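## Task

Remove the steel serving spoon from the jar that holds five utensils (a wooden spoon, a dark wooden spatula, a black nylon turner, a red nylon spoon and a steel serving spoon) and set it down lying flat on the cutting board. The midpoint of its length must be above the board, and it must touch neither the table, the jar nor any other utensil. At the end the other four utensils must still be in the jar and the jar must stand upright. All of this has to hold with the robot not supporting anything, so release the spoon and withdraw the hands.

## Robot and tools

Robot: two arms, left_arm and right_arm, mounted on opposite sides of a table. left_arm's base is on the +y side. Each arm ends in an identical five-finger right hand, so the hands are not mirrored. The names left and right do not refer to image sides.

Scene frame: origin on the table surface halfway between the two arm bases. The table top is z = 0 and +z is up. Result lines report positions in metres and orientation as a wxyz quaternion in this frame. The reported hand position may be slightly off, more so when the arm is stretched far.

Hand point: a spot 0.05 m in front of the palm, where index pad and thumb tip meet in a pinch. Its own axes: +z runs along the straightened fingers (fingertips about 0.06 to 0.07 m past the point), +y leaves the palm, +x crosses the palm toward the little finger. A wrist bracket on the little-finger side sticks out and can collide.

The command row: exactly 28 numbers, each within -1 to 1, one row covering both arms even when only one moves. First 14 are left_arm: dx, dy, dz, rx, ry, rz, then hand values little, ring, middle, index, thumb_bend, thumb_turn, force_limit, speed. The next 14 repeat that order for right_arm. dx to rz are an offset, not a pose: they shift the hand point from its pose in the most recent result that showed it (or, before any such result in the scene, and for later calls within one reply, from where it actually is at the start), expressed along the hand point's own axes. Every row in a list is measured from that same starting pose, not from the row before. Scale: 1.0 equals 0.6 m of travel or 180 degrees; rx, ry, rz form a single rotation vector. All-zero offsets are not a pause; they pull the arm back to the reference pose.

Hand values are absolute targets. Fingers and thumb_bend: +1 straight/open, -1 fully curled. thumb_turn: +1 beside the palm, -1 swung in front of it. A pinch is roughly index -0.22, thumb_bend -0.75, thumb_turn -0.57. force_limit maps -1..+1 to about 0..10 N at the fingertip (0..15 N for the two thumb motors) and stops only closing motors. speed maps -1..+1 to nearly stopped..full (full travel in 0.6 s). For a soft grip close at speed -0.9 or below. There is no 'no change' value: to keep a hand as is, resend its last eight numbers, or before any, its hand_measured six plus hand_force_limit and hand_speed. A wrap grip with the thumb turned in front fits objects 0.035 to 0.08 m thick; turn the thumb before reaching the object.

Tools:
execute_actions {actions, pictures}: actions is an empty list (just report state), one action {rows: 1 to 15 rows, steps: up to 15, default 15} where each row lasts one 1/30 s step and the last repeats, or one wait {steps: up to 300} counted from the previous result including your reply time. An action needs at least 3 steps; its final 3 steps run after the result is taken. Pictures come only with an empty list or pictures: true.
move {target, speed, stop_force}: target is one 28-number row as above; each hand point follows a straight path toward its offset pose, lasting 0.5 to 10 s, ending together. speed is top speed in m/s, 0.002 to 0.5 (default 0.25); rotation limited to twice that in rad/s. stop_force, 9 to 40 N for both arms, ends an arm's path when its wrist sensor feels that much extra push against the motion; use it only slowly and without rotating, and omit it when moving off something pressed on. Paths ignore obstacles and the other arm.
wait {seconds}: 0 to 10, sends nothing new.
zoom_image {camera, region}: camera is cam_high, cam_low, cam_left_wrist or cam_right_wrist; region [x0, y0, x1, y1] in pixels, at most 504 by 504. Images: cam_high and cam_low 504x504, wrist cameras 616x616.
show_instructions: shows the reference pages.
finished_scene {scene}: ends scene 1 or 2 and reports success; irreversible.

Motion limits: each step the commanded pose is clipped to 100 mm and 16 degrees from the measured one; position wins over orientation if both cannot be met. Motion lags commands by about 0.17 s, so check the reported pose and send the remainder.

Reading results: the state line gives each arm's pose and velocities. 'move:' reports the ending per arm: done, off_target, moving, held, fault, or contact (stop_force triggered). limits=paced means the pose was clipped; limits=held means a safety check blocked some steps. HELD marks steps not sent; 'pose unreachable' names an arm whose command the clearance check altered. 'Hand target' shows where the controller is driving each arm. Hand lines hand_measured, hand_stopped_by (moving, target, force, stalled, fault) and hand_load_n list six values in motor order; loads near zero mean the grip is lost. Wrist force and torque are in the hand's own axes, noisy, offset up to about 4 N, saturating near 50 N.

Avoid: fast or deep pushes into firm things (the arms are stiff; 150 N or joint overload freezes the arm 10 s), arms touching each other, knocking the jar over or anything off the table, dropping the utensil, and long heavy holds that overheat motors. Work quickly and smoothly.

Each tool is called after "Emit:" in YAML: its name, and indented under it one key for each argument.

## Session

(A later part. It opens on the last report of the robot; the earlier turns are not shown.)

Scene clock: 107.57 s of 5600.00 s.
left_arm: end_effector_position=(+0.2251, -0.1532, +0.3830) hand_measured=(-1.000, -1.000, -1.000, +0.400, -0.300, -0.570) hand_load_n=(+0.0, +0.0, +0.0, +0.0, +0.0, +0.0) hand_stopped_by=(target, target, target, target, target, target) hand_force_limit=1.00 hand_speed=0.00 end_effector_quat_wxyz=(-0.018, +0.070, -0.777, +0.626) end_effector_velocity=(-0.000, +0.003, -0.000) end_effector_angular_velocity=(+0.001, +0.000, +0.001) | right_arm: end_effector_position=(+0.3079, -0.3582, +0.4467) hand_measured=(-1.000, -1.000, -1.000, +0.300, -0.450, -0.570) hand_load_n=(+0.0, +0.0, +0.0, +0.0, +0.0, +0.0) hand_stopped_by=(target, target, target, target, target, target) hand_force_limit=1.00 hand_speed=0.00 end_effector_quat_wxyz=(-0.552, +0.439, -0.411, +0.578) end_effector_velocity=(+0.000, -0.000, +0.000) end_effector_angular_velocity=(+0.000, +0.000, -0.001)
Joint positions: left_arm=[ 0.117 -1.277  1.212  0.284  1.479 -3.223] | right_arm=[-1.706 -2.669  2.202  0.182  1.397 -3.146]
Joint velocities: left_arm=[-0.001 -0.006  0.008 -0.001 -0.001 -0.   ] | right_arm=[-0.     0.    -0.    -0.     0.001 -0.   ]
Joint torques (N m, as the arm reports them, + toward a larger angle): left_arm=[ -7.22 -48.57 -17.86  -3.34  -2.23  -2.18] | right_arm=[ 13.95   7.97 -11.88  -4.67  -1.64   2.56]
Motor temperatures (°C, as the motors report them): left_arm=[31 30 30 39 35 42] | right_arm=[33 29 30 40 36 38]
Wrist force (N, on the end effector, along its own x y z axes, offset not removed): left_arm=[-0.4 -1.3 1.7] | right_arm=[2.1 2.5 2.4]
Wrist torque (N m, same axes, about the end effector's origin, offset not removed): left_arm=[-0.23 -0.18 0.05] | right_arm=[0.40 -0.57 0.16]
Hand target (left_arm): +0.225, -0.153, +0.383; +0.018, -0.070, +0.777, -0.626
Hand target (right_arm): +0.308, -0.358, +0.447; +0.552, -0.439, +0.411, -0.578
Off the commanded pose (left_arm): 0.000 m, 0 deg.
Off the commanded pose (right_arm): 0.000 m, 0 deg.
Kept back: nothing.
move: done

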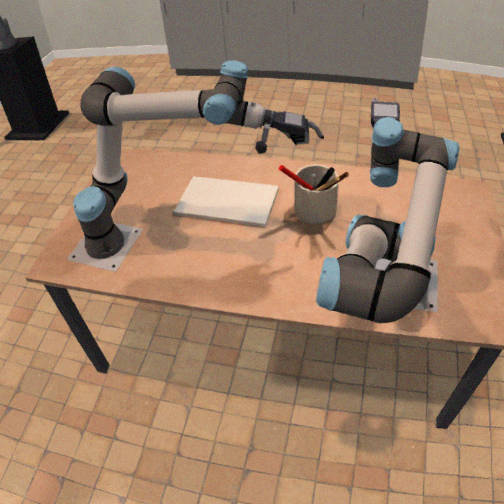

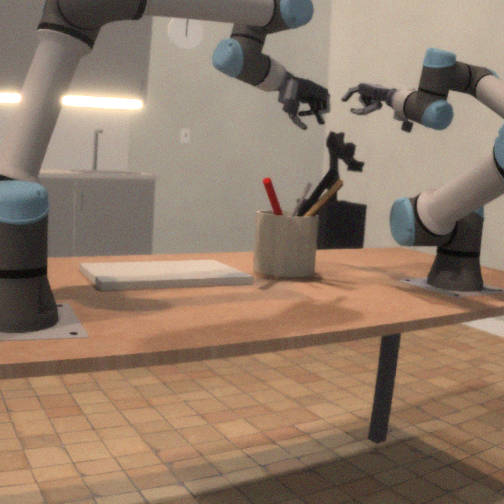

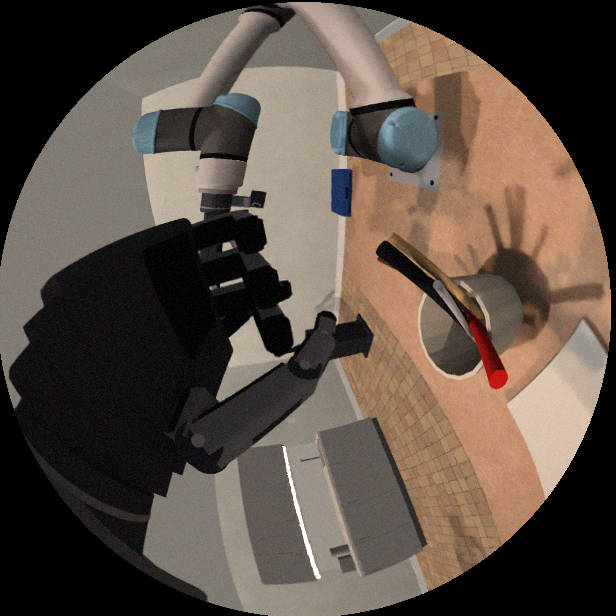

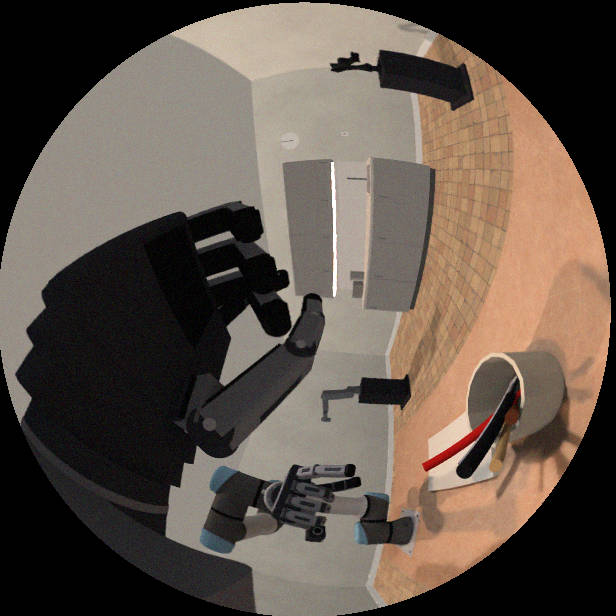

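Emit:
move:
  target: [-0.025,0.229,0.071,0,0,0,-1,-1,-1,0.2,-0.5,-0.57,1.0,0, 0,0,0,0,0,0,-1,-1,-1,0.3,-0.45,-0.57,1.0,0]
  speed: 0.15

Emit:
zoom_image:
  camera: "cam_left_wrist"
  region: [200,200,600,500]

Emit:
zoom_image:
  camera: "cam_low"
  region: [200,110,370,280]

Scene clock: 109.37 s of 5600.00 s.
left_arm: end_effector_position=(+0.2328, -0.1640, +0.2394) hand_measured=(-1.000, -1.000, -1.000, +0.200, -0.500, -0.570) hand_load_n=(+0.0, +0.0, +0.0, +0.0, +0.0, +0.0) hand_stopped_by=(target, target, target, target, target, target) hand_force_limit=1.00 hand_speed=0.00 end_effector_quat_wxyz=(-0.018, +0.070, -0.777, +0.626) end_effector_velocity=(-0.001, -0.001, -0.002) end_effector_angular_velocity=(-0.001, -0.001, -0.002) | right_arm: end_effector_position=(+0.3079, -0.3582, +0.4467) hand_measured=(-1.000, -1.000, -1.000, +0.300, -0.450, -0.570) hand_load_n=(+0.0, +0.0, +0.0, +0.0, +0.0, +0.0) hand_stopped_by=(target, target, target, target, target, target) hand_force_limit=1.00 hand_speed=0.00 end_effector_quat_wxyz=(-0.552, +0.439, -0.411, +0.578) end_effector_velocity=(+0.000, -0.000, -0.000) end_effector_angular_velocity=(+0.002, +0.000, -0.000)
Joint positions: left_arm=[ 0.132 -1.209  1.49  -0.062  1.493 -3.22 ] | right_arm=[-1.706 -2.669  2.202  0.182  1.397 -3.146]
Joint velocities: left_arm=[-0.     0.002  0.003 -0.007  0.001  0.001] | right_arm=[-0.001  0.     0.    -0.     0.     0.002]
Joint torques (N m, as the arm reports them, + toward a larger angle): left_arm=[  7.6  -26.5  -14.4   -3.7    2.37   2.34] | right_arm=[ 13.85   7.78 -11.61  -4.6   -1.68   2.21]
Motor temperatures (°C, as the motors report them): left_arm=[31 30 30 39 35 42] | right_arm=[33 29 30 40 36 38]
Wrist force (N, on the end effector, along its own x y z axes, offset not removed): left_arm=[0.1 -1.9 1.0] | right_arm=[2.1 1.7 3.5]
Wrist torque (N m, same axes, about the end effector's origin, offset not removed): left_arm=[-0.21 -0.33 0.03] | right_arm=[0.21 -0.55 0.11]
Hand target (left_arm): +0.233, -0.164, +0.239; +0.018, -0.070, +0.777, -0.626
Hand target (right_arm): +0.308, -0.358, +0.447; +0.552, -0.439, +0.411, -0.578
Off the commanded pose (left_arm): 0.000 m, 0 deg.
Off the commanded pose (right_arm): 0.000 m, 0 deg.
Kept back: nothing.
move: done

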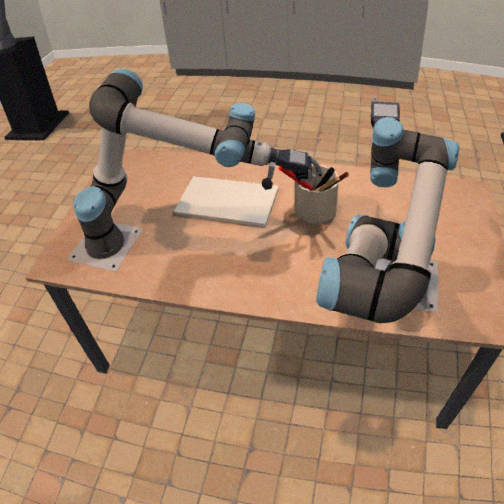

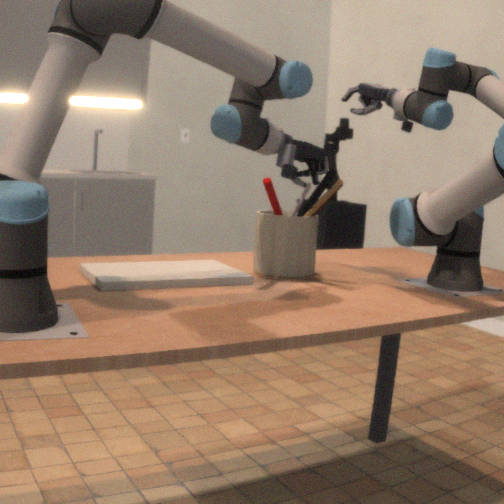

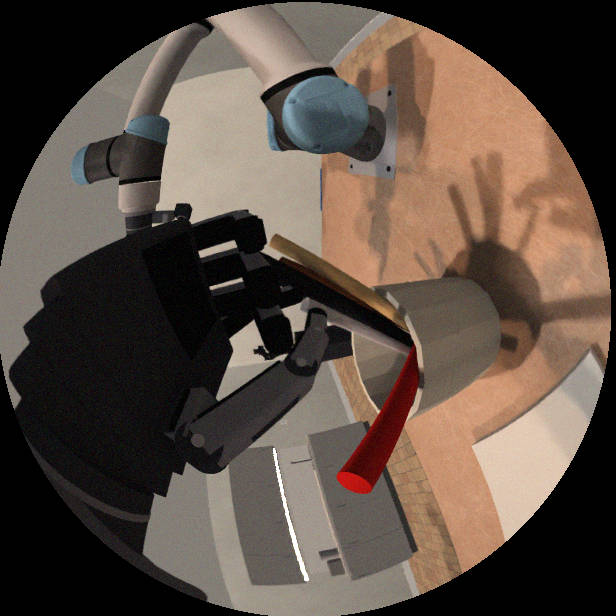

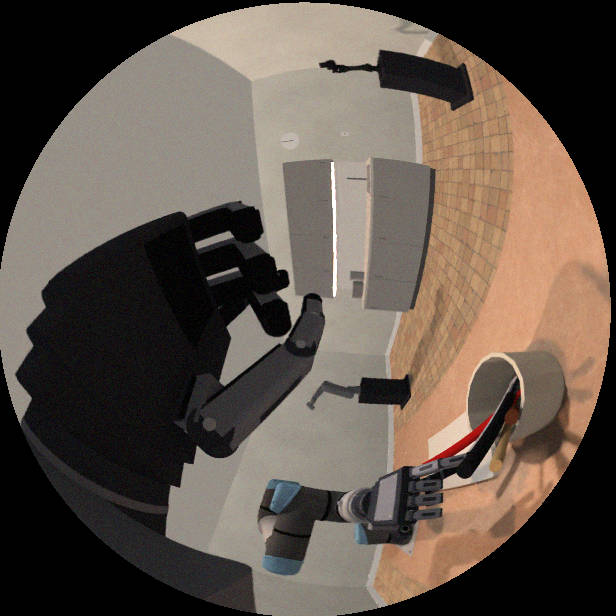

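Region (200, 200, 600, 500) of cam_left_wrist's 616x616 image, scaled by 1.260, with more detail than that image has; it fills the top 378 rows of this view, and the rest is white.

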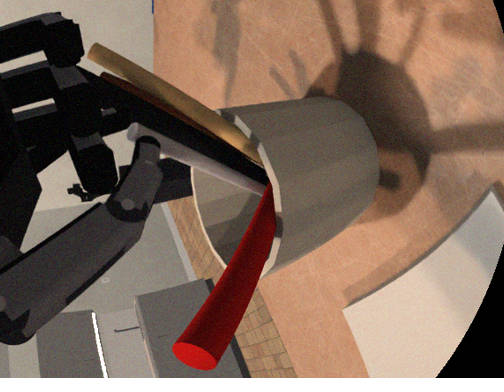

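Region (200, 110, 370, 280) of cam_low's 504x504 image, scaled by 2.965, with more detail than that image has.

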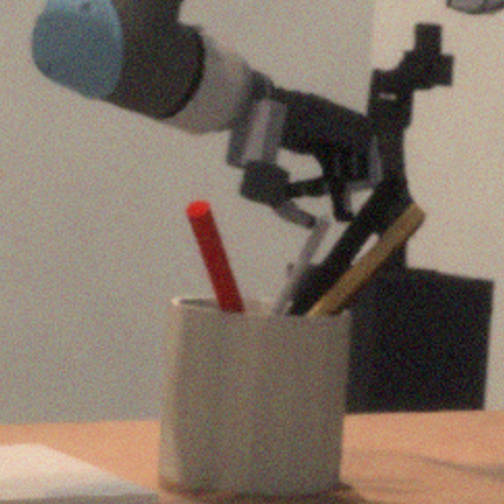

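Emit:
move:
  target: [-0.012,0.06,-0.005,0,0,0,-1,-1,-1,0.2,-0.5,-0.57,1.0,0, 0,0,0,0,0,0,-1,-1,-1,0.3,-0.45,-0.57,1.0,0]
  speed: 0.03

Emit:
zoom_image:
  camera: "cam_left_wrist"
  region: [200,200,500,450]

Emit:
zoom_image:
  camera: "cam_low"
  region: [240,140,360,260]

Scene clock: 111.17 s of 5600.00 s.
left_arm: end_effector_position=(+0.2364, -0.1528, +0.2049) hand_measured=(-1.000, -1.000, -1.000, +0.200, -0.500, -0.570) hand_load_n=(+0.0, +0.0, +0.0, +0.5, +0.0, +0.0) hand_stopped_by=(target, target, target, target, target, target) hand_force_limit=1.00 hand_speed=0.00 end_effector_quat_wxyz=(-0.018, +0.070, -0.777, +0.626) end_effector_velocity=(+0.000, +0.001, -0.003) end_effector_angular_velocity=(-0.000, -0.000, -0.000) | right_arm: end_effector_position=(+0.3079, -0.3582, +0.4467) hand_measured=(-1.000, -1.000, -1.000, +0.300, -0.450, -0.570) hand_load_n=(+0.0, +0.0, +0.0, +0.0, +0.0, +0.0) hand_stopped_by=(target, target, target, target, target, target) hand_force_limit=1.00 hand_speed=0.00 end_effector_quat_wxyz=(-0.552, +0.439, -0.411, +0.578) end_effector_velocity=(+0.000, +0.000, -0.000) end_effector_angular_velocity=(-0.000, +0.000, +0.000)
Joint positions: left_arm=[ 0.14  -1.205  1.577 -0.153  1.501 -3.218] | right_arm=[-1.706 -2.669  2.202  0.182  1.397 -3.146]
Joint velocities: left_arm=[ 0.     0.001  0.008 -0.01   0.     0.   ] | right_arm=[ 0.  0.  0. -0. -0. -0.]
Joint torques (N m, as the arm reports them, + toward a larger angle): left_arm=[  7.5  -25.06 -12.95  -3.3    2.29   2.2 ] | right_arm=[ 13.58   7.57 -11.56  -4.57  -1.7    2.27]
Motor temperatures (°C, as the motors report them): left_arm=[31 30 30 39 35 42] | right_arm=[33 29 30 40 36 38]
Wrist force (N, on the end effector, along its own x y z axes, offset not removed): left_arm=[0.2 -3.6 1.6] | right_arm=[1.2 2.1 1.6]
Wrist torque (N m, same axes, about the end effector's origin, offset not removed): left_arm=[-0.18 -0.24 0.08] | right_arm=[0.39 -0.27 0.16]
Hand target (left_arm): +0.236, -0.153, +0.205; +0.018, -0.070, +0.777, -0.626
Hand target (right_arm): +0.308, -0.358, +0.447; +0.552, -0.439, +0.411, -0.578
Off the commanded pose (left_arm): 0.000 m, 0 deg.
Off the commanded pose (right_arm): 0.000 m, 0 deg.
Kept back: nothing.
move: done

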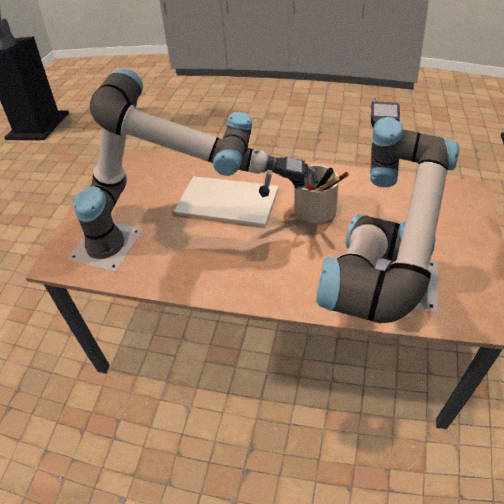

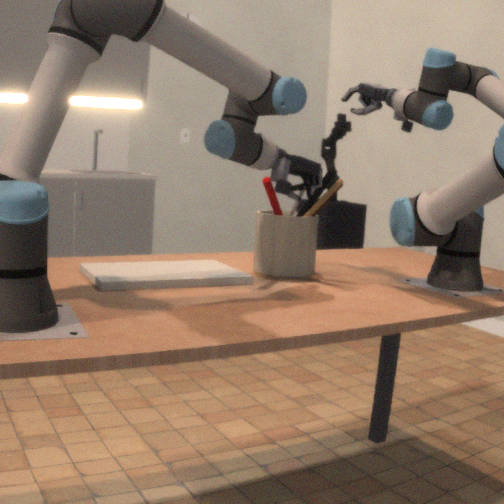

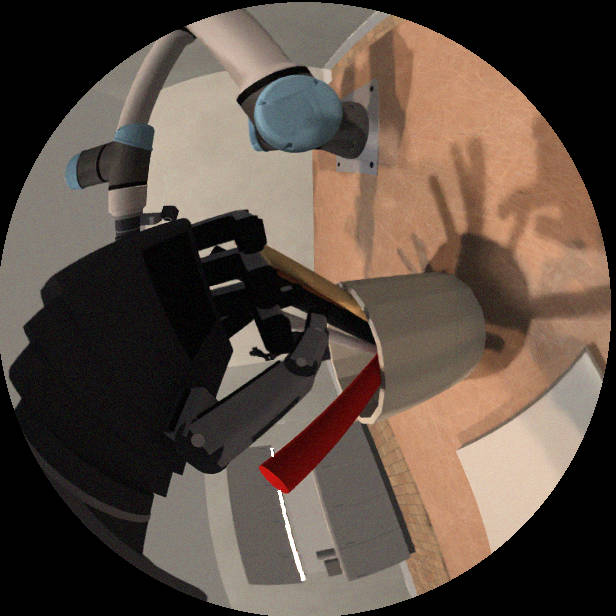

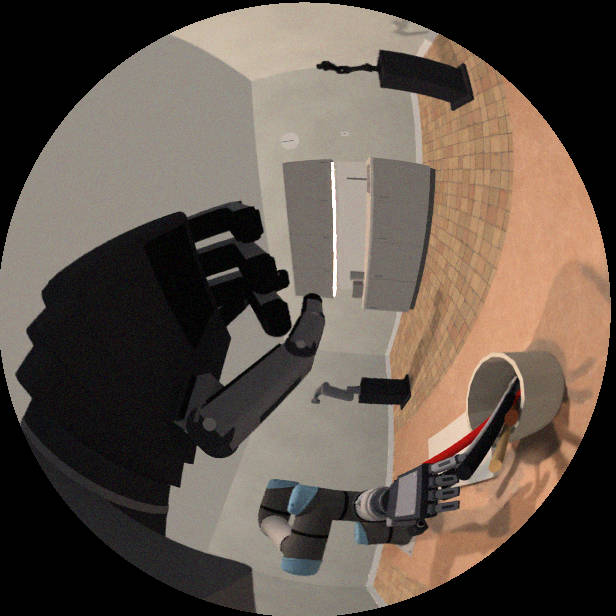

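Region (200, 200, 500, 450) of cam_left_wrist's 616x616 image, scaled by 1.680, with more detail than that image has.

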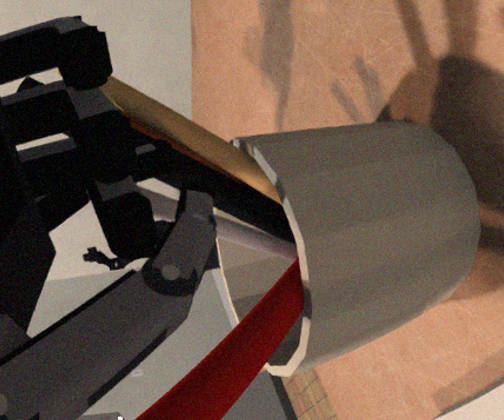

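Region (240, 140, 360, 260) of cam_low's 504x504 image, scaled by 4.200, with more detail than that image has.

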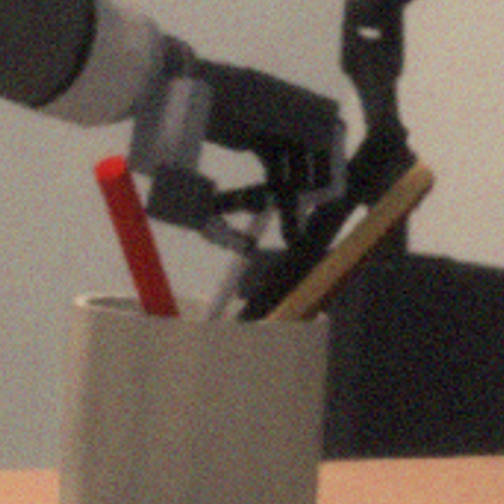

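Close: thumb first, then index.

Emit:
execute_actions:
  actions:
    - {"rows":[[0,0,0,0,0,0,-1,-1,-1,0.2,-0.72,-0.57,1.0,-0.75, 0,0,0,0,0,0,-1,-1,-1,0.3,-0.45,-0.57,1.0,0]],"steps":15}

Emit:
execute_actions:
  actions:
    - {"rows":[[0,0,0,0,0,0,-1,-1,-1,-0.8,-0.72,-0.57,1.0,-0.75, 0,0,0,0,0,0,-1,-1,-1,0.3,-0.45,-0.57,1.0,0]],"steps":15}

Emit:
wait:
  seconds: 1

Emit:
zoom_image:
  camera: "cam_left_wrist"
  region: [200,200,500,450]

Scene clock: 111.70 s of 5600.00 s.
left_arm: end_effector_position=(+0.2365, -0.1528, +0.2049) hand_measured=(-1.000, -1.000, -1.000, +0.200, -0.578, -0.570) hand_load_n=(+0.0, +0.0, +0.0, +0.5, +0.0, +0.0) hand_stopped_by=(target, target, target, target, moving, target) hand_force_limit=1.00 hand_speed=-0.75 end_effector_quat_wxyz=(-0.018, +0.070, -0.777, +0.626) end_effector_velocity=(+0.000, -0.000, +0.000) end_effector_angular_velocity=(+0.000, +0.001, +0.001) | right_arm: end_effector_position=(+0.3079, -0.3582, +0.4467) hand_measured=(-1.000, -1.000, -1.000, +0.300, -0.450, -0.570) hand_load_n=(+0.0, +0.0, +0.0, +0.0, +0.0, +0.0) hand_stopped_by=(target, target, target, target, target, target) hand_force_limit=1.00 hand_speed=0.00 end_effector_quat_wxyz=(-0.552, +0.439, -0.411, +0.578) end_effector_velocity=(+0.000, -0.000, +0.000) end_effector_angular_velocity=(+0.000, +0.000, -0.000)
Joint positions: left_arm=[ 0.14  -1.205  1.577 -0.154  1.501 -3.218] | right_arm=[-1.706 -2.669  2.202  0.182  1.397 -3.146]
Joint velocities: left_arm=[ 0.     0.001 -0.002  0.001 -0.    -0.001] | right_arm=[-0.001  0.    -0.     0.    -0.     0.   ]
Joint torques (N m, as the arm reports them, + toward a larger angle): left_arm=[ -3.77 -31.76 -27.79   2.13   0.76   1.75] | right_arm=[ 14.3    8.23 -11.53  -4.54  -1.52   2.31]
Motor temperatures (°C, as the motors report them): left_arm=[31 30 30 39 35 42] | right_arm=[33 29 30 40 36 38]
Wrist force (N, on the end effector, along its own x y z axes, offset not removed): left_arm=[-0.9 -2.5 0.8] | right_arm=[0.8 1.4 2.5]
Wrist torque (N m, same axes, about the end effector's origin, offset not removed): left_arm=[-0.06 -0.15 0.08] | right_arm=[0.22 -0.33 0.12]
Steps of this call (steps 1 to 4: nothing new was sent; steps 5 to 16: the first 12 steps of this action). Readings (end_effector_position | what the end effector reports):
5: left_arm (+0.2365, -0.1527, +0.2046) | right_arm (+0.3079, -0.3582, +0.4467) | left_arm hand_measured=(-1.000, -1.000, -1.000, +0.200, -0.500, -0.570) hand_load_n=(+0.0, +0.0, +0.0, +1.0, +0.0, +0.0) hand_stopped_by=(target, target, target, target, moving, target) hand_force_limit=1.00 hand_speed=-0.75 | right_arm hand_measured=(-1.000, -1.000, -1.000, +0.300, -0.450, -0.570) hand_load_n=(+0.0, +0.0, +0.0, +0.0, +0.0, +0.0) hand_stopped_by=(target, target, target, target, target, target) hand_force_limit=1.00 hand_speed=0.00
6: left_arm (+0.2365, -0.1527, +0.2046) | right_arm (+0.3079, -0.3582, +0.4467) | left_arm hand_measured=(-1.000, -1.000, -1.000, +0.200, -0.500, -0.570) hand_load_n=(+0.0, +0.0, +0.0, +1.0, +0.0, +0.0) hand_stopped_by=(target, target, target, target, moving, target) hand_force_limit=1.00 hand_speed=-0.75 | right_arm hand_measured=(-1.000, -1.000, -1.000, +0.300, -0.450, -0.570) hand_load_n=(+0.0, +0.0, +0.0, +0.0, +0.0, +0.0) hand_stopped_by=(target, target, target, target, target, target) hand_force_limit=1.00 hand_speed=0.00
8: left_arm (+0.2365, -0.1527, +0.2047) | right_arm (+0.3079, -0.3582, +0.4467) | left_arm hand_measured=(-1.000, -1.000, -1.000, +0.200, -0.508, -0.570) hand_load_n=(+0.0, +0.0, +0.0, +1.0, +0.0, +0.0) hand_stopped_by=(target, target, target, target, moving, target) hand_force_limit=1.00 hand_speed=-0.75 | right_arm hand_measured=(-1.000, -1.000, -1.000, +0.300, -0.450, -0.570) hand_load_n=(+0.0, +0.0, +0.0, +0.0, +0.0, +0.0) hand_stopped_by=(target, target, target, target, target, target) hand_force_limit=1.00 hand_speed=0.00
12: left_arm (+0.2365, -0.1528, +0.2049) | right_arm (+0.3079, -0.3582, +0.4467) | left_arm hand_measured=(-1.000, -1.000, -1.000, +0.200, -0.542, -0.570) hand_load_n=(+0.0, +0.0, +0.0, +0.5, +0.0, +0.0) hand_stopped_by=(target, target, target, target, moving, target) hand_force_limit=1.00 hand_speed=-0.75 | right_arm hand_measured=(-1.000, -1.000, -1.000, +0.300, -0.450, -0.570) hand_load_n=(+0.0, +0.0, +0.0, +0.0, +0.0, +0.0) hand_stopped_by=(target, target, target, target, target, target) hand_force_limit=1.00 hand_speed=0.00
16: the state above

Scene clock: 112.20 s of 5600.00 s.
left_arm: end_effector_position=(+0.2365, -0.1528, +0.2049) hand_measured=(-1.000, -1.000, -1.000, +0.076, -0.710, -0.570) hand_load_n=(+0.0, +0.0, +0.0, +0.5, +0.0, +0.0) hand_stopped_by=(target, target, target, moving, moving, target) hand_force_limit=1.00 hand_speed=-0.75 end_effector_quat_wxyz=(-0.018, +0.070, -0.777, +0.626) end_effector_velocity=(+0.000, -0.000, -0.000) end_effector_angular_velocity=(+0.000, -0.000, -0.000) | right_arm: end_effector_position=(+0.3079, -0.3582, +0.4467) hand_measured=(-1.000, -1.000, -1.000, +0.300, -0.450, -0.570) hand_load_n=(+0.0, +0.0, +0.0, +0.0, +0.0, +0.0) hand_stopped_by=(target, target, target, target, target, target) hand_force_limit=1.00 hand_speed=0.00 end_effector_quat_wxyz=(-0.552, +0.439, -0.411, +0.578) end_effector_velocity=(+0.000, -0.000, +0.000) end_effector_angular_velocity=(+0.001, -0.000, -0.001)
Joint positions: left_arm=[ 0.14  -1.205  1.577 -0.153  1.501 -3.218] | right_arm=[-1.706 -2.669  2.202  0.182  1.397 -3.146]
Joint velocities: left_arm=[ 0.     0.001 -0.    -0.     0.     0.   ] | right_arm=[ 0.     0.    -0.    -0.     0.001  0.001]
Joint torques (N m, as the arm reports them, + toward a larger angle): left_arm=[ -5.98 -33.38 -22.44   1.64  -0.2    1.54] | right_arm=[ 13.64   8.51 -11.5   -4.61  -1.64   2.4 ]
Motor temperatures (°C, as the motors report them): left_arm=[31 30 30 39 35 42] | right_arm=[33 29 30 40 36 38]
Wrist force (N, on the end effector, along its own x y z axes, offset not removed): left_arm=[-0.1 -3.2 2.3] | right_arm=[2.2 2.7 2.0]
Wrist torque (N m, same axes, about the end effector's origin, offset not removed): left_arm=[-0.36 -0.32 0.01] | right_arm=[0.55 -0.54 0.19]
Off your previous action's commanded pose (left_arm): 0.000 m, 0 deg at its last step (step 3 of this call).
Off your previous action's commanded pose (right_arm): 0.000 m, 0 deg at its last step (step 3 of this call).
Steps of this call (steps 1 to 3: the last 3 steps of your previous action; steps 4 to 15: the first 12 steps of this action, its rows measured from where the robot was after step 3). Readings (end_effector_position | what the end effector reports):
3: left_arm (+0.2365, -0.1528, +0.2049) | right_arm (+0.3079, -0.3582, +0.4467) | left_arm hand_measured=(-1.000, -1.000, -1.000, +0.200, -0.604, -0.570) hand_load_n=(+0.0, +0.0, +0.0, +0.5, +0.0, +0.0) hand_stopped_by=(target, target, target, target, moving, target) hand_force_limit=1.00 hand_speed=-0.75 | right_arm hand_measured=(-1.000, -1.000, -1.000, +0.300, -0.450, -0.570) hand_load_n=(+0.0, +0.0, +0.0, +0.0, +0.0, +0.0) hand_stopped_by=(target, target, target, target, target, target) hand_force_limit=1.00 hand_speed=0.00
4: left_arm (+0.2365, -0.1528, +0.2049) | right_arm (+0.3079, -0.3582, +0.4467) | left_arm hand_measured=(-1.000, -1.000, -1.000, +0.200, -0.614, -0.570) hand_load_n=(+0.0, +0.0, +0.0, +0.5, +0.0, +0.0) hand_stopped_by=(target, target, target, moving, moving, target) hand_force_limit=1.00 hand_speed=-0.75 | right_arm hand_measured=(-1.000, -1.000, -1.000, +0.300, -0.450, -0.570) hand_load_n=(+0.0, +0.0, +0.0, +0.0, +0.0, +0.0) hand_stopped_by=(target, target, target, target, target, target) hand_force_limit=1.00 hand_speed=0.00
5: left_arm (+0.2365, -0.1528, +0.2049) | right_arm (+0.3079, -0.3582, +0.4467) | left_arm hand_measured=(-1.000, -1.000, -1.000, +0.200, -0.622, -0.570) hand_load_n=(+0.0, +0.0, +0.0, +0.5, +0.0, +0.0) hand_stopped_by=(target, target, target, moving, moving, target) hand_force_limit=1.00 hand_speed=-0.75 | right_arm hand_measured=(-1.000, -1.000, -1.000, +0.300, -0.450, -0.570) hand_load_n=(+0.0, +0.0, +0.0, +0.0, +0.0, +0.0) hand_stopped_by=(target, target, target, target, target, target) hand_force_limit=1.00 hand_speed=0.00
7: left_arm (+0.2365, -0.1528, +0.2049) | right_arm (+0.3079, -0.3582, +0.4467) | left_arm hand_measured=(-1.000, -1.000, -1.000, +0.188, -0.640, -0.570) hand_load_n=(+0.0, +0.0, +0.0, +0.5, +0.0, +0.0) hand_stopped_by=(target, target, target, moving, moving, target) hand_force_limit=1.00 hand_speed=-0.75 | right_arm hand_measured=(-1.000, -1.000, -1.000, +0.300, -0.450, -0.570) hand_load_n=(+0.0, +0.0, +0.0, +0.0, +0.0, +0.0) hand_stopped_by=(target, target, target, target, target, target) hand_force_limit=1.00 hand_speed=0.00
11: left_arm (+0.2365, -0.1528, +0.2049) | right_arm (+0.3079, -0.3582, +0.4467) | left_arm hand_measured=(-1.000, -1.000, -1.000, +0.132, -0.674, -0.570) hand_load_n=(+0.0, +0.0, +0.0, +1.0, +0.0, +0.0) hand_stopped_by=(target, target, target, moving, moving, target) hand_force_limit=1.00 hand_speed=-0.75 | right_arm hand_measured=(-1.000, -1.000, -1.000, +0.300, -0.450, -0.570) hand_load_n=(+0.0, +0.0, +0.0, +0.0, +0.0, +0.0) hand_stopped_by=(target, target, target, target, target, target) hand_force_limit=1.00 hand_speed=0.00
15: the state above

Scene clock: 113.30 s of 5600.00 s.
left_arm: end_effector_position=(+0.2365, -0.1528, +0.2049) hand_measured=(-1.000, -1.000, -1.000, -0.240, -0.720, -0.570) hand_load_n=(+0.0, +0.0, +0.0, +9.5, +1.0, -0.5) hand_stopped_by=(target, target, target, force, target, target) hand_force_limit=1.00 hand_speed=-0.75 end_effector_quat_wxyz=(-0.018, +0.070, -0.777, +0.626) end_effector_velocity=(-0.001, -0.000, -0.000) end_effector_angular_velocity=(+0.000, +0.001, -0.000) | right_arm: end_effector_position=(+0.3079, -0.3582, +0.4467) hand_measured=(-1.000, -1.000, -1.000, +0.300, -0.450, -0.570) hand_load_n=(+0.0, +0.0, +0.0, +0.0, +0.0, +0.0) hand_stopped_by=(target, target, target, target, target, target) hand_force_limit=1.00 hand_speed=0.00 end_effector_quat_wxyz=(-0.552, +0.439, -0.411, +0.578) end_effector_velocity=(-0.000, +0.000, +0.000) end_effector_angular_velocity=(-0.000, -0.000, +0.001)
Joint positions: left_arm=[ 0.14  -1.205  1.577 -0.153  1.501 -3.218] | right_arm=[-1.706 -2.669  2.202  0.182  1.397 -3.146]
Joint velocities: left_arm=[-0.001  0.     0.     0.    -0.001 -0.001] | right_arm=[ 0.    -0.     0.    -0.    -0.001  0.   ]
Joint torques (N m, as the arm reports them, + toward a larger angle): left_arm=[ -4.63 -34.97 -15.68   0.36  -0.32   1.5 ] | right_arm=[ 13.42   7.28 -11.75  -4.61  -1.62   2.41]
Motor temperatures (°C, as the motors report them): left_arm=[31 30 30 39 35 42] | right_arm=[33 29 30 40 36 38]
Wrist force (N, on the end effector, along its own x y z axes, offset not removed): left_arm=[1.1 -1.5 -0.1] | right_arm=[1.2 1.9 3.0]
Wrist torque (N m, same axes, about the end effector's origin, offset not removed): left_arm=[-0.16 -0.39 0.17] | right_arm=[0.32 -0.26 0.19]
Hand target (left_arm): +0.236, -0.153, +0.205; +0.018, -0.070, +0.777, -0.626
Hand target (right_arm): +0.308, -0.358, +0.447; +0.552, -0.439, +0.411, -0.578
Off the commanded pose (left_arm): 0.000 m, 0 deg.
Off the commanded pose (right_arm): 0.000 m, 0 deg.
Kept back: nothing.
Steps of this call (steps 1 to 3: the last 3 steps of your previous action; steps 4 to 33: nothing new was sent). Readings (end_effector_position | what the end effector reports):
1: left_arm (+0.2365, -0.1528, +0.2049) | right_arm (+0.3079, -0.3582, +0.4467) | left_arm hand_measured=(-1.000, -1.000, -1.000, +0.062, -0.718, -0.570) hand_load_n=(+0.0, +0.0, +0.0, +0.5, +0.0, +0.0) hand_stopped_by=(target, target, target, moving, moving, target) hand_force_limit=1.00 hand_speed=-0.75 | right_arm hand_measured=(-1.000, -1.000, -1.000, +0.300, -0.450, -0.570) hand_load_n=(+0.0, +0.0, +0.0, +0.0, +0.0, +0.0) hand_stopped_by=(target, target, target, target, target, target) hand_force_limit=1.00 hand_speed=0.00
2: left_arm (+0.2365, -0.1528, +0.2049) | right_arm (+0.3079, -0.3582, +0.4467) | left_arm hand_measured=(-1.000, -1.000, -1.000, +0.048, -0.720, -0.570) hand_load_n=(+0.0, +0.0, +0.0, +0.5, +0.0, +0.0) hand_stopped_by=(target, target, target, moving, moving, target) hand_force_limit=1.00 hand_speed=-0.75 | right_arm hand_measured=(-1.000, -1.000, -1.000, +0.300, -0.450, -0.570) hand_load_n=(+0.0, +0.0, +0.0, +0.0, +0.0, +0.0) hand_stopped_by=(target, target, target, target, target, target) hand_force_limit=1.00 hand_speed=0.00
4: left_arm (+0.2365, -0.1528, +0.2049) | right_arm (+0.3079, -0.3582, +0.4467) | left_arm hand_measured=(-1.000, -1.000, -1.000, +0.020, -0.720, -0.570) hand_load_n=(+0.0, +0.0, +0.0, +0.5, +0.0, +0.0) hand_stopped_by=(target, target, target, moving, moving, target) hand_force_limit=1.00 hand_speed=-0.75 | right_arm hand_measured=(-1.000, -1.000, -1.000, +0.300, -0.450, -0.570) hand_load_n=(+0.0, +0.0, +0.0, +0.0, +0.0, +0.0) hand_stopped_by=(target, target, target, target, target, target) hand_force_limit=1.00 hand_speed=0.00
8: left_arm (+0.2365, -0.1528, +0.2049) | right_arm (+0.3079, -0.3582, +0.4467) | left_arm hand_measured=(-1.000, -1.000, -1.000, -0.034, -0.720, -0.570) hand_load_n=(+0.0, +0.0, +0.0, +0.0, +0.0, +0.0) hand_stopped_by=(target, target, target, moving, target, target) hand_force_limit=1.00 hand_speed=-0.75 | right_arm hand_measured=(-1.000, -1.000, -1.000, +0.300, -0.450, -0.570) hand_load_n=(+0.0, +0.0, +0.0, +0.0, +0.0, +0.0) hand_stopped_by=(target, target, target, target, target, target) hand_force_limit=1.00 hand_speed=0.00
33: the state above

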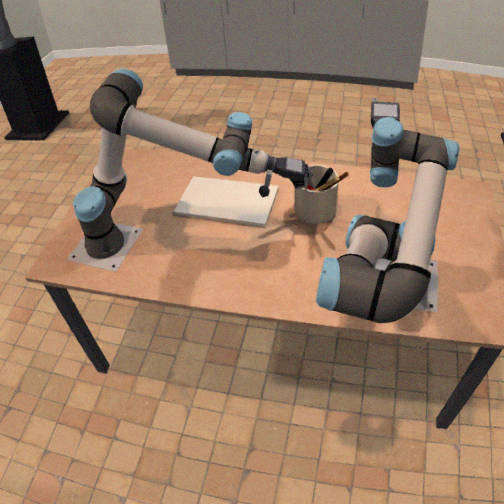

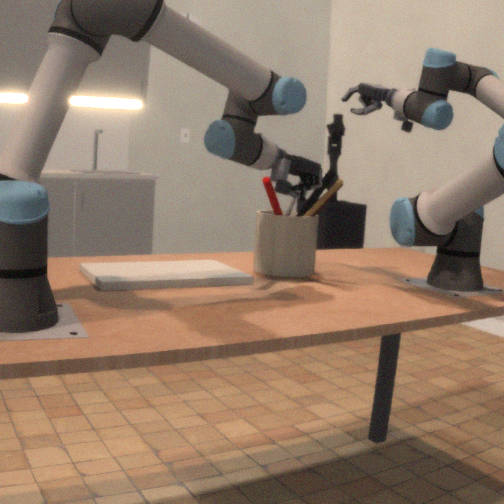

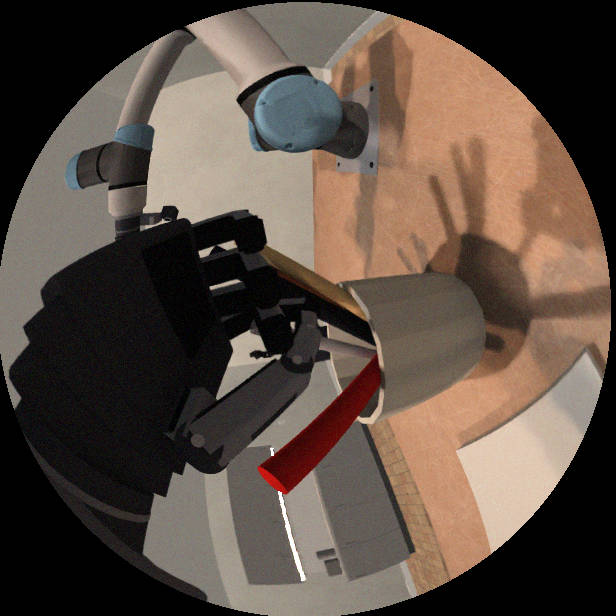

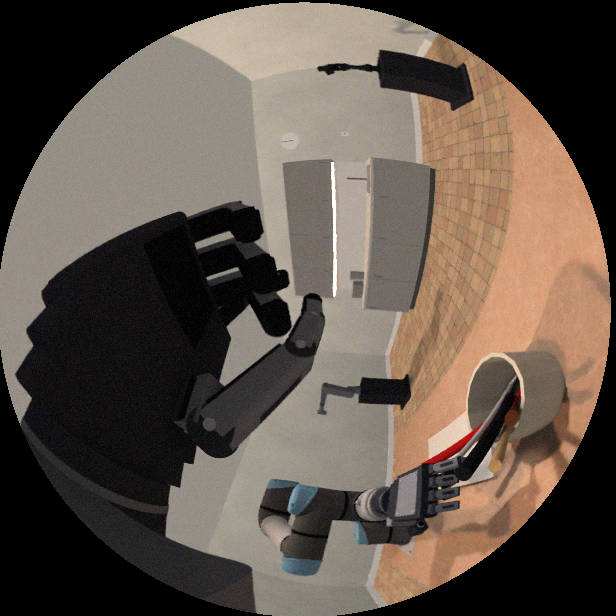

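Region (200, 200, 500, 450) of cam_left_wrist's 616x616 image, scaled by 1.680, with more detail than that image has.

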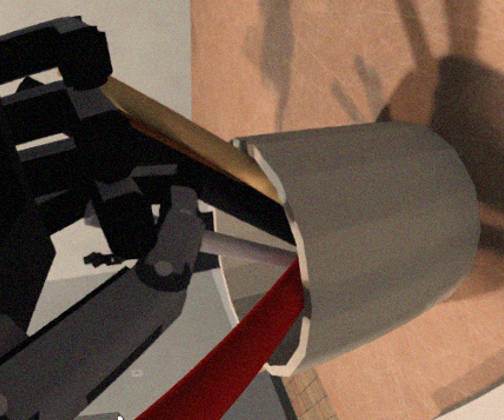

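Emit:
move:
  target: [0,0,0,0,0,0,-1,-1,-1,0.2,-0.5,-0.57,1.0,0, 0,0,0,0,0,0,-1,-1,-1,0.3,-0.45,-0.57,1.0,0]

Emit:
move:
  target: [-0.018,0,-0.008,0,0,0,-1,-1,-1,0.2,-0.5,-0.57,1.0,0, 0,0,0,0,0,0,-1,-1,-1,0.3,-0.45,-0.57,1.0,0]
  speed: 0.02

Emit:
zoom_image:
  camera: "cam_left_wrist"
  region: [200,200,500,450]

Emit:
zoom_image:
  camera: "cam_low"
  region: [240,140,360,260]

Scene clock: 114.23 s of 5600.00 s.
left_arm: end_effector_position=(+0.2365, -0.1528, +0.2049) hand_measured=(-1.000, -1.000, -1.000, +0.200, -0.500, -0.570) hand_load_n=(+0.0, +0.0, +0.0, +0.0, +0.0, +0.0) hand_stopped_by=(target, target, target, target, target, target) hand_force_limit=1.00 hand_speed=0.00 end_effector_quat_wxyz=(-0.018, +0.070, -0.777, +0.626) end_effector_velocity=(-0.002, -0.000, +0.000) end_effector_angular_velocity=(+0.001, -0.002, -0.004) | right_arm: end_effector_position=(+0.3079, -0.3582, +0.4467) hand_measured=(-1.000, -1.000, -1.000, +0.300, -0.450, -0.570) hand_load_n=(+0.0, +0.0, +0.0, +0.0, +0.0, +0.0) hand_stopped_by=(target, target, target, target, target, target) hand_force_limit=1.00 hand_speed=0.00 end_effector_quat_wxyz=(-0.552, +0.439, -0.411, +0.578) end_effector_velocity=(+0.000, -0.000, +0.000) end_effector_angular_velocity=(-0.000, -0.001, -0.001)
Joint positions: left_arm=[ 0.14  -1.205  1.577 -0.153  1.501 -3.218] | right_arm=[-1.706 -2.669  2.202  0.182  1.397 -3.146]
Joint velocities: left_arm=[-0.002 -0.    -0.     0.001  0.001  0.003] | right_arm=[-0.001 -0.001  0.     0.    -0.    -0.   ]
Joint torques (N m, as the arm reports them, + toward a larger angle): left_arm=[ -4.16 -34.19 -15.64   0.06  -0.22   1.47] | right_arm=[ 12.99   6.8  -11.98  -4.53  -1.64   2.39]
Motor temperatures (°C, as the motors report them): left_arm=[31 30 30 39 35 42] | right_arm=[33 29 30 40 36 38]
Wrist force (N, on the end effector, along its own x y z axes, offset not removed): left_arm=[0.9 -0.8 0.9] | right_arm=[-0.3 3.2 1.5]
Wrist torque (N m, same axes, about the end effector's origin, offset not removed): left_arm=[-0.15 -0.41 0.13] | right_arm=[0.58 -0.23 0.09]
Hand target (left_arm): +0.236, -0.153, +0.205; +0.018, -0.070, +0.777, -0.626
Hand target (right_arm): +0.308, -0.358, +0.447; +0.552, -0.439, +0.411, -0.578
Off the commanded pose (left_arm): 0.000 m, 0 deg.
Off the commanded pose (right_arm): 0.000 m, 0 deg.
Kept back: nothing.
move: done

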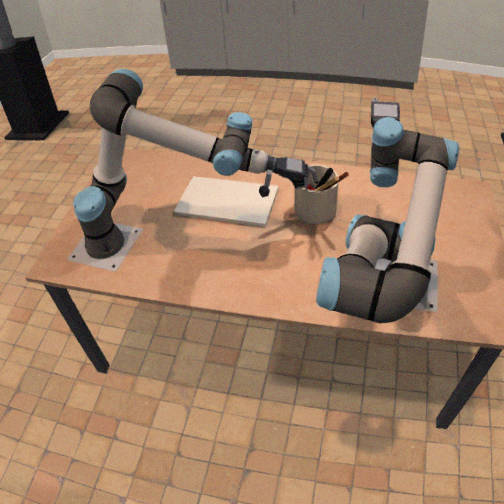

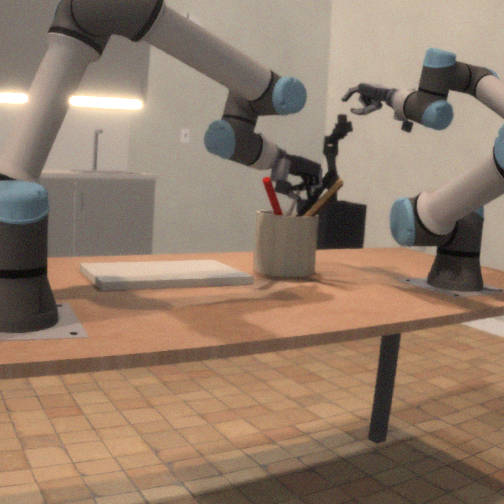

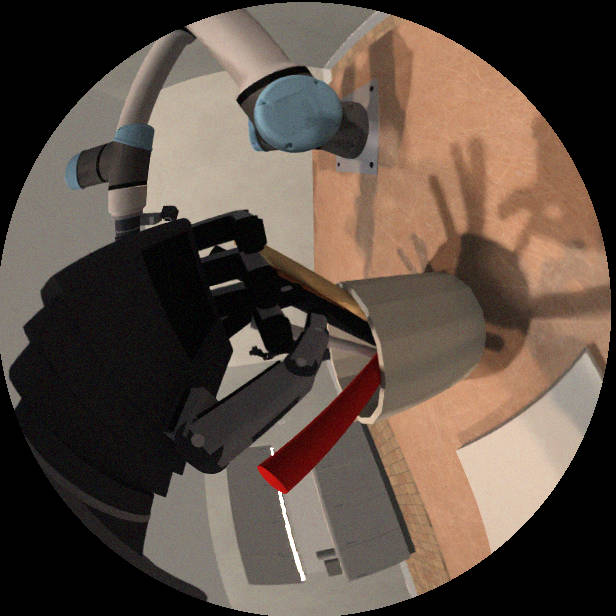

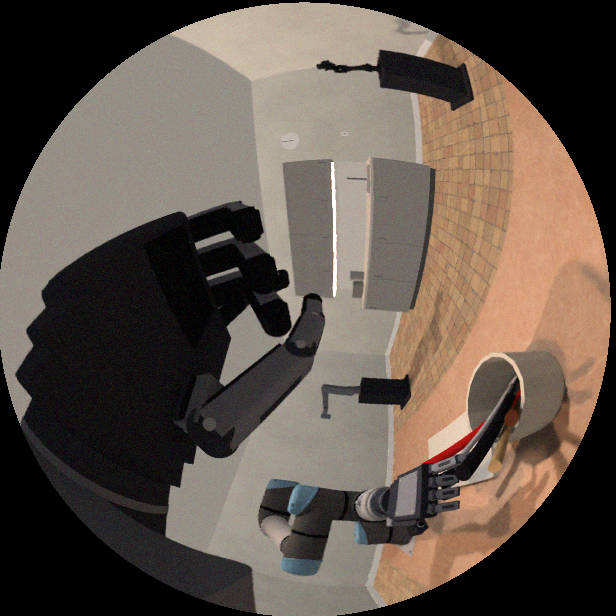

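Scene clock: 115.13 s of 5600.00 s.
left_arm: end_effector_position=(+0.2463, -0.1469, +0.2052) hand_measured=(-1.000, -1.000, -1.000, +0.200, -0.500, -0.570) hand_load_n=(+0.0, +0.0, +0.0, +0.0, +0.0, +0.0) hand_stopped_by=(target, target, target, target, target, target) hand_force_limit=1.00 hand_speed=0.00 end_effector_quat_wxyz=(-0.018, +0.070, -0.777, +0.626) end_effector_velocity=(+0.002, +0.001, -0.000) end_effector_angular_velocity=(+0.001, -0.001, +0.000) | right_arm: end_effector_position=(+0.3079, -0.3582, +0.4467) hand_measured=(-1.000, -1.000, -1.000, +0.300, -0.450, -0.570) hand_load_n=(+0.0, +0.0, +0.0, +0.0, +0.0, +0.0) hand_stopped_by=(target, target, target, target, target, target) hand_force_limit=1.00 hand_speed=0.00 end_effector_quat_wxyz=(-0.552, +0.439, -0.411, +0.578) end_effector_velocity=(-0.000, +0.000, +0.000) end_effector_angular_velocity=(+0.001, -0.000, +0.001)
Joint positions: left_arm=[ 0.161 -1.211  1.585 -0.155  1.521 -3.214] | right_arm=[-1.706 -2.669  2.202  0.182  1.397 -3.146]
Joint velocities: left_arm=[ 0.005 -0.001  0.001  0.     0.004  0.002] | right_arm=[ 0.001  0.    -0.     0.     0.     0.001]
Joint torques (N m, as the arm reports them, + toward a larger angle): left_arm=[  7.26 -49.61 -16.41  -3.38   2.01   2.33] | right_arm=[ 13.23   8.2  -11.57  -4.45  -1.66   2.59]
Motor temperatures (°C, as the motors report them): left_arm=[31 30 30 39 35 42] | right_arm=[33 29 30 40 36 38]
Wrist force (N, on the end effector, along its own x y z axes, offset not removed): left_arm=[-0.1 0.5 -0.2] | right_arm=[0.1 1.7 3.3]
Wrist torque (N m, same axes, about the end effector's origin, offset not removed): left_arm=[0.15 -0.26 0.11] | right_arm=[0.31 -0.23 0.02]
Hand target (left_arm): +0.247, -0.147, +0.205; +0.018, -0.070, +0.777, -0.626
Hand target (right_arm): +0.308, -0.358, +0.447; +0.552, -0.439, +0.411, -0.578
Off the commanded pose (left_arm): 0.000 m, 0 deg.
Off the commanded pose (right_arm): 0.000 m, 0 deg.
Kept back: nothing.
move: done

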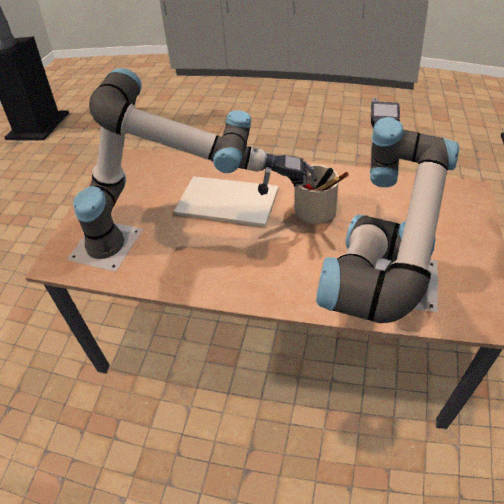

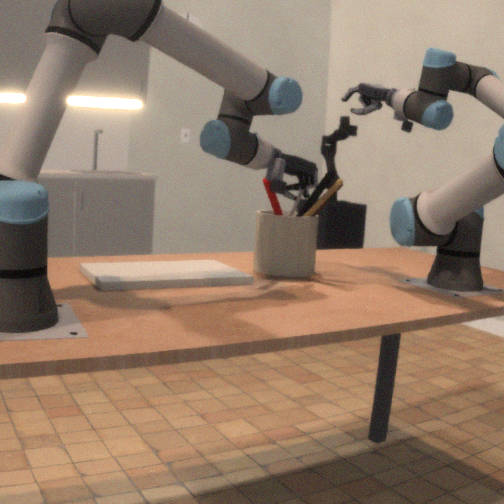

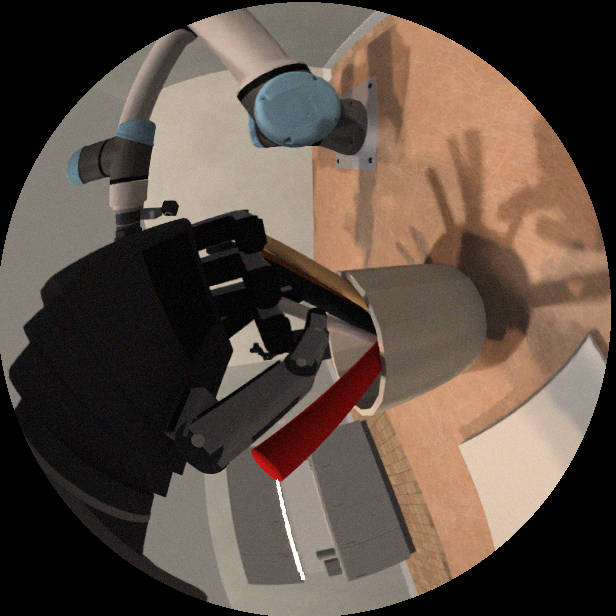

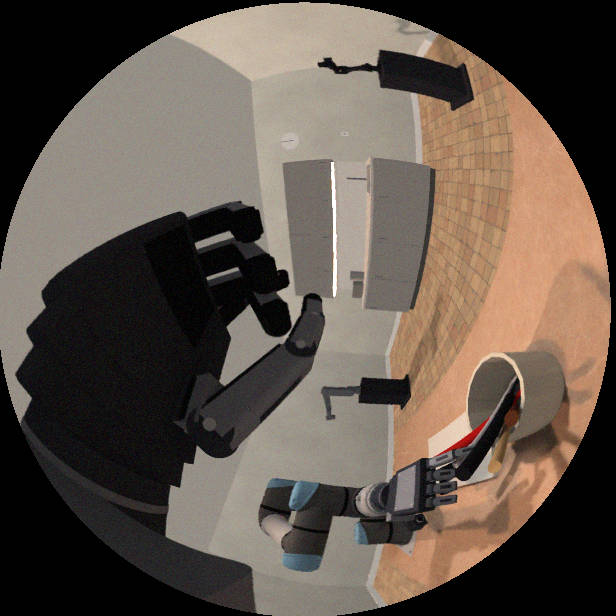

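Region (200, 200, 500, 450) of cam_left_wrist's 616x616 image, scaled by 1.680, with more detail than that image has.

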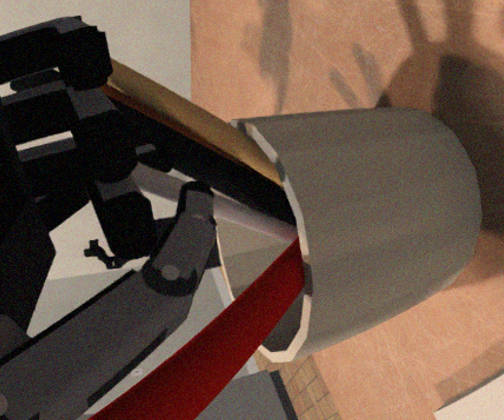

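Region (240, 140, 360, 260) of cam_low's 504x504 image, scaled by 4.200, with more detail than that image has.

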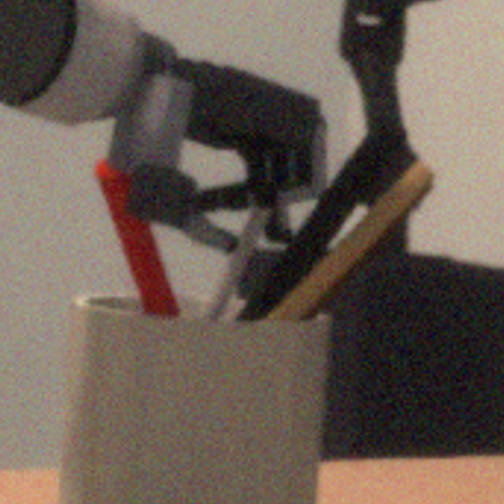

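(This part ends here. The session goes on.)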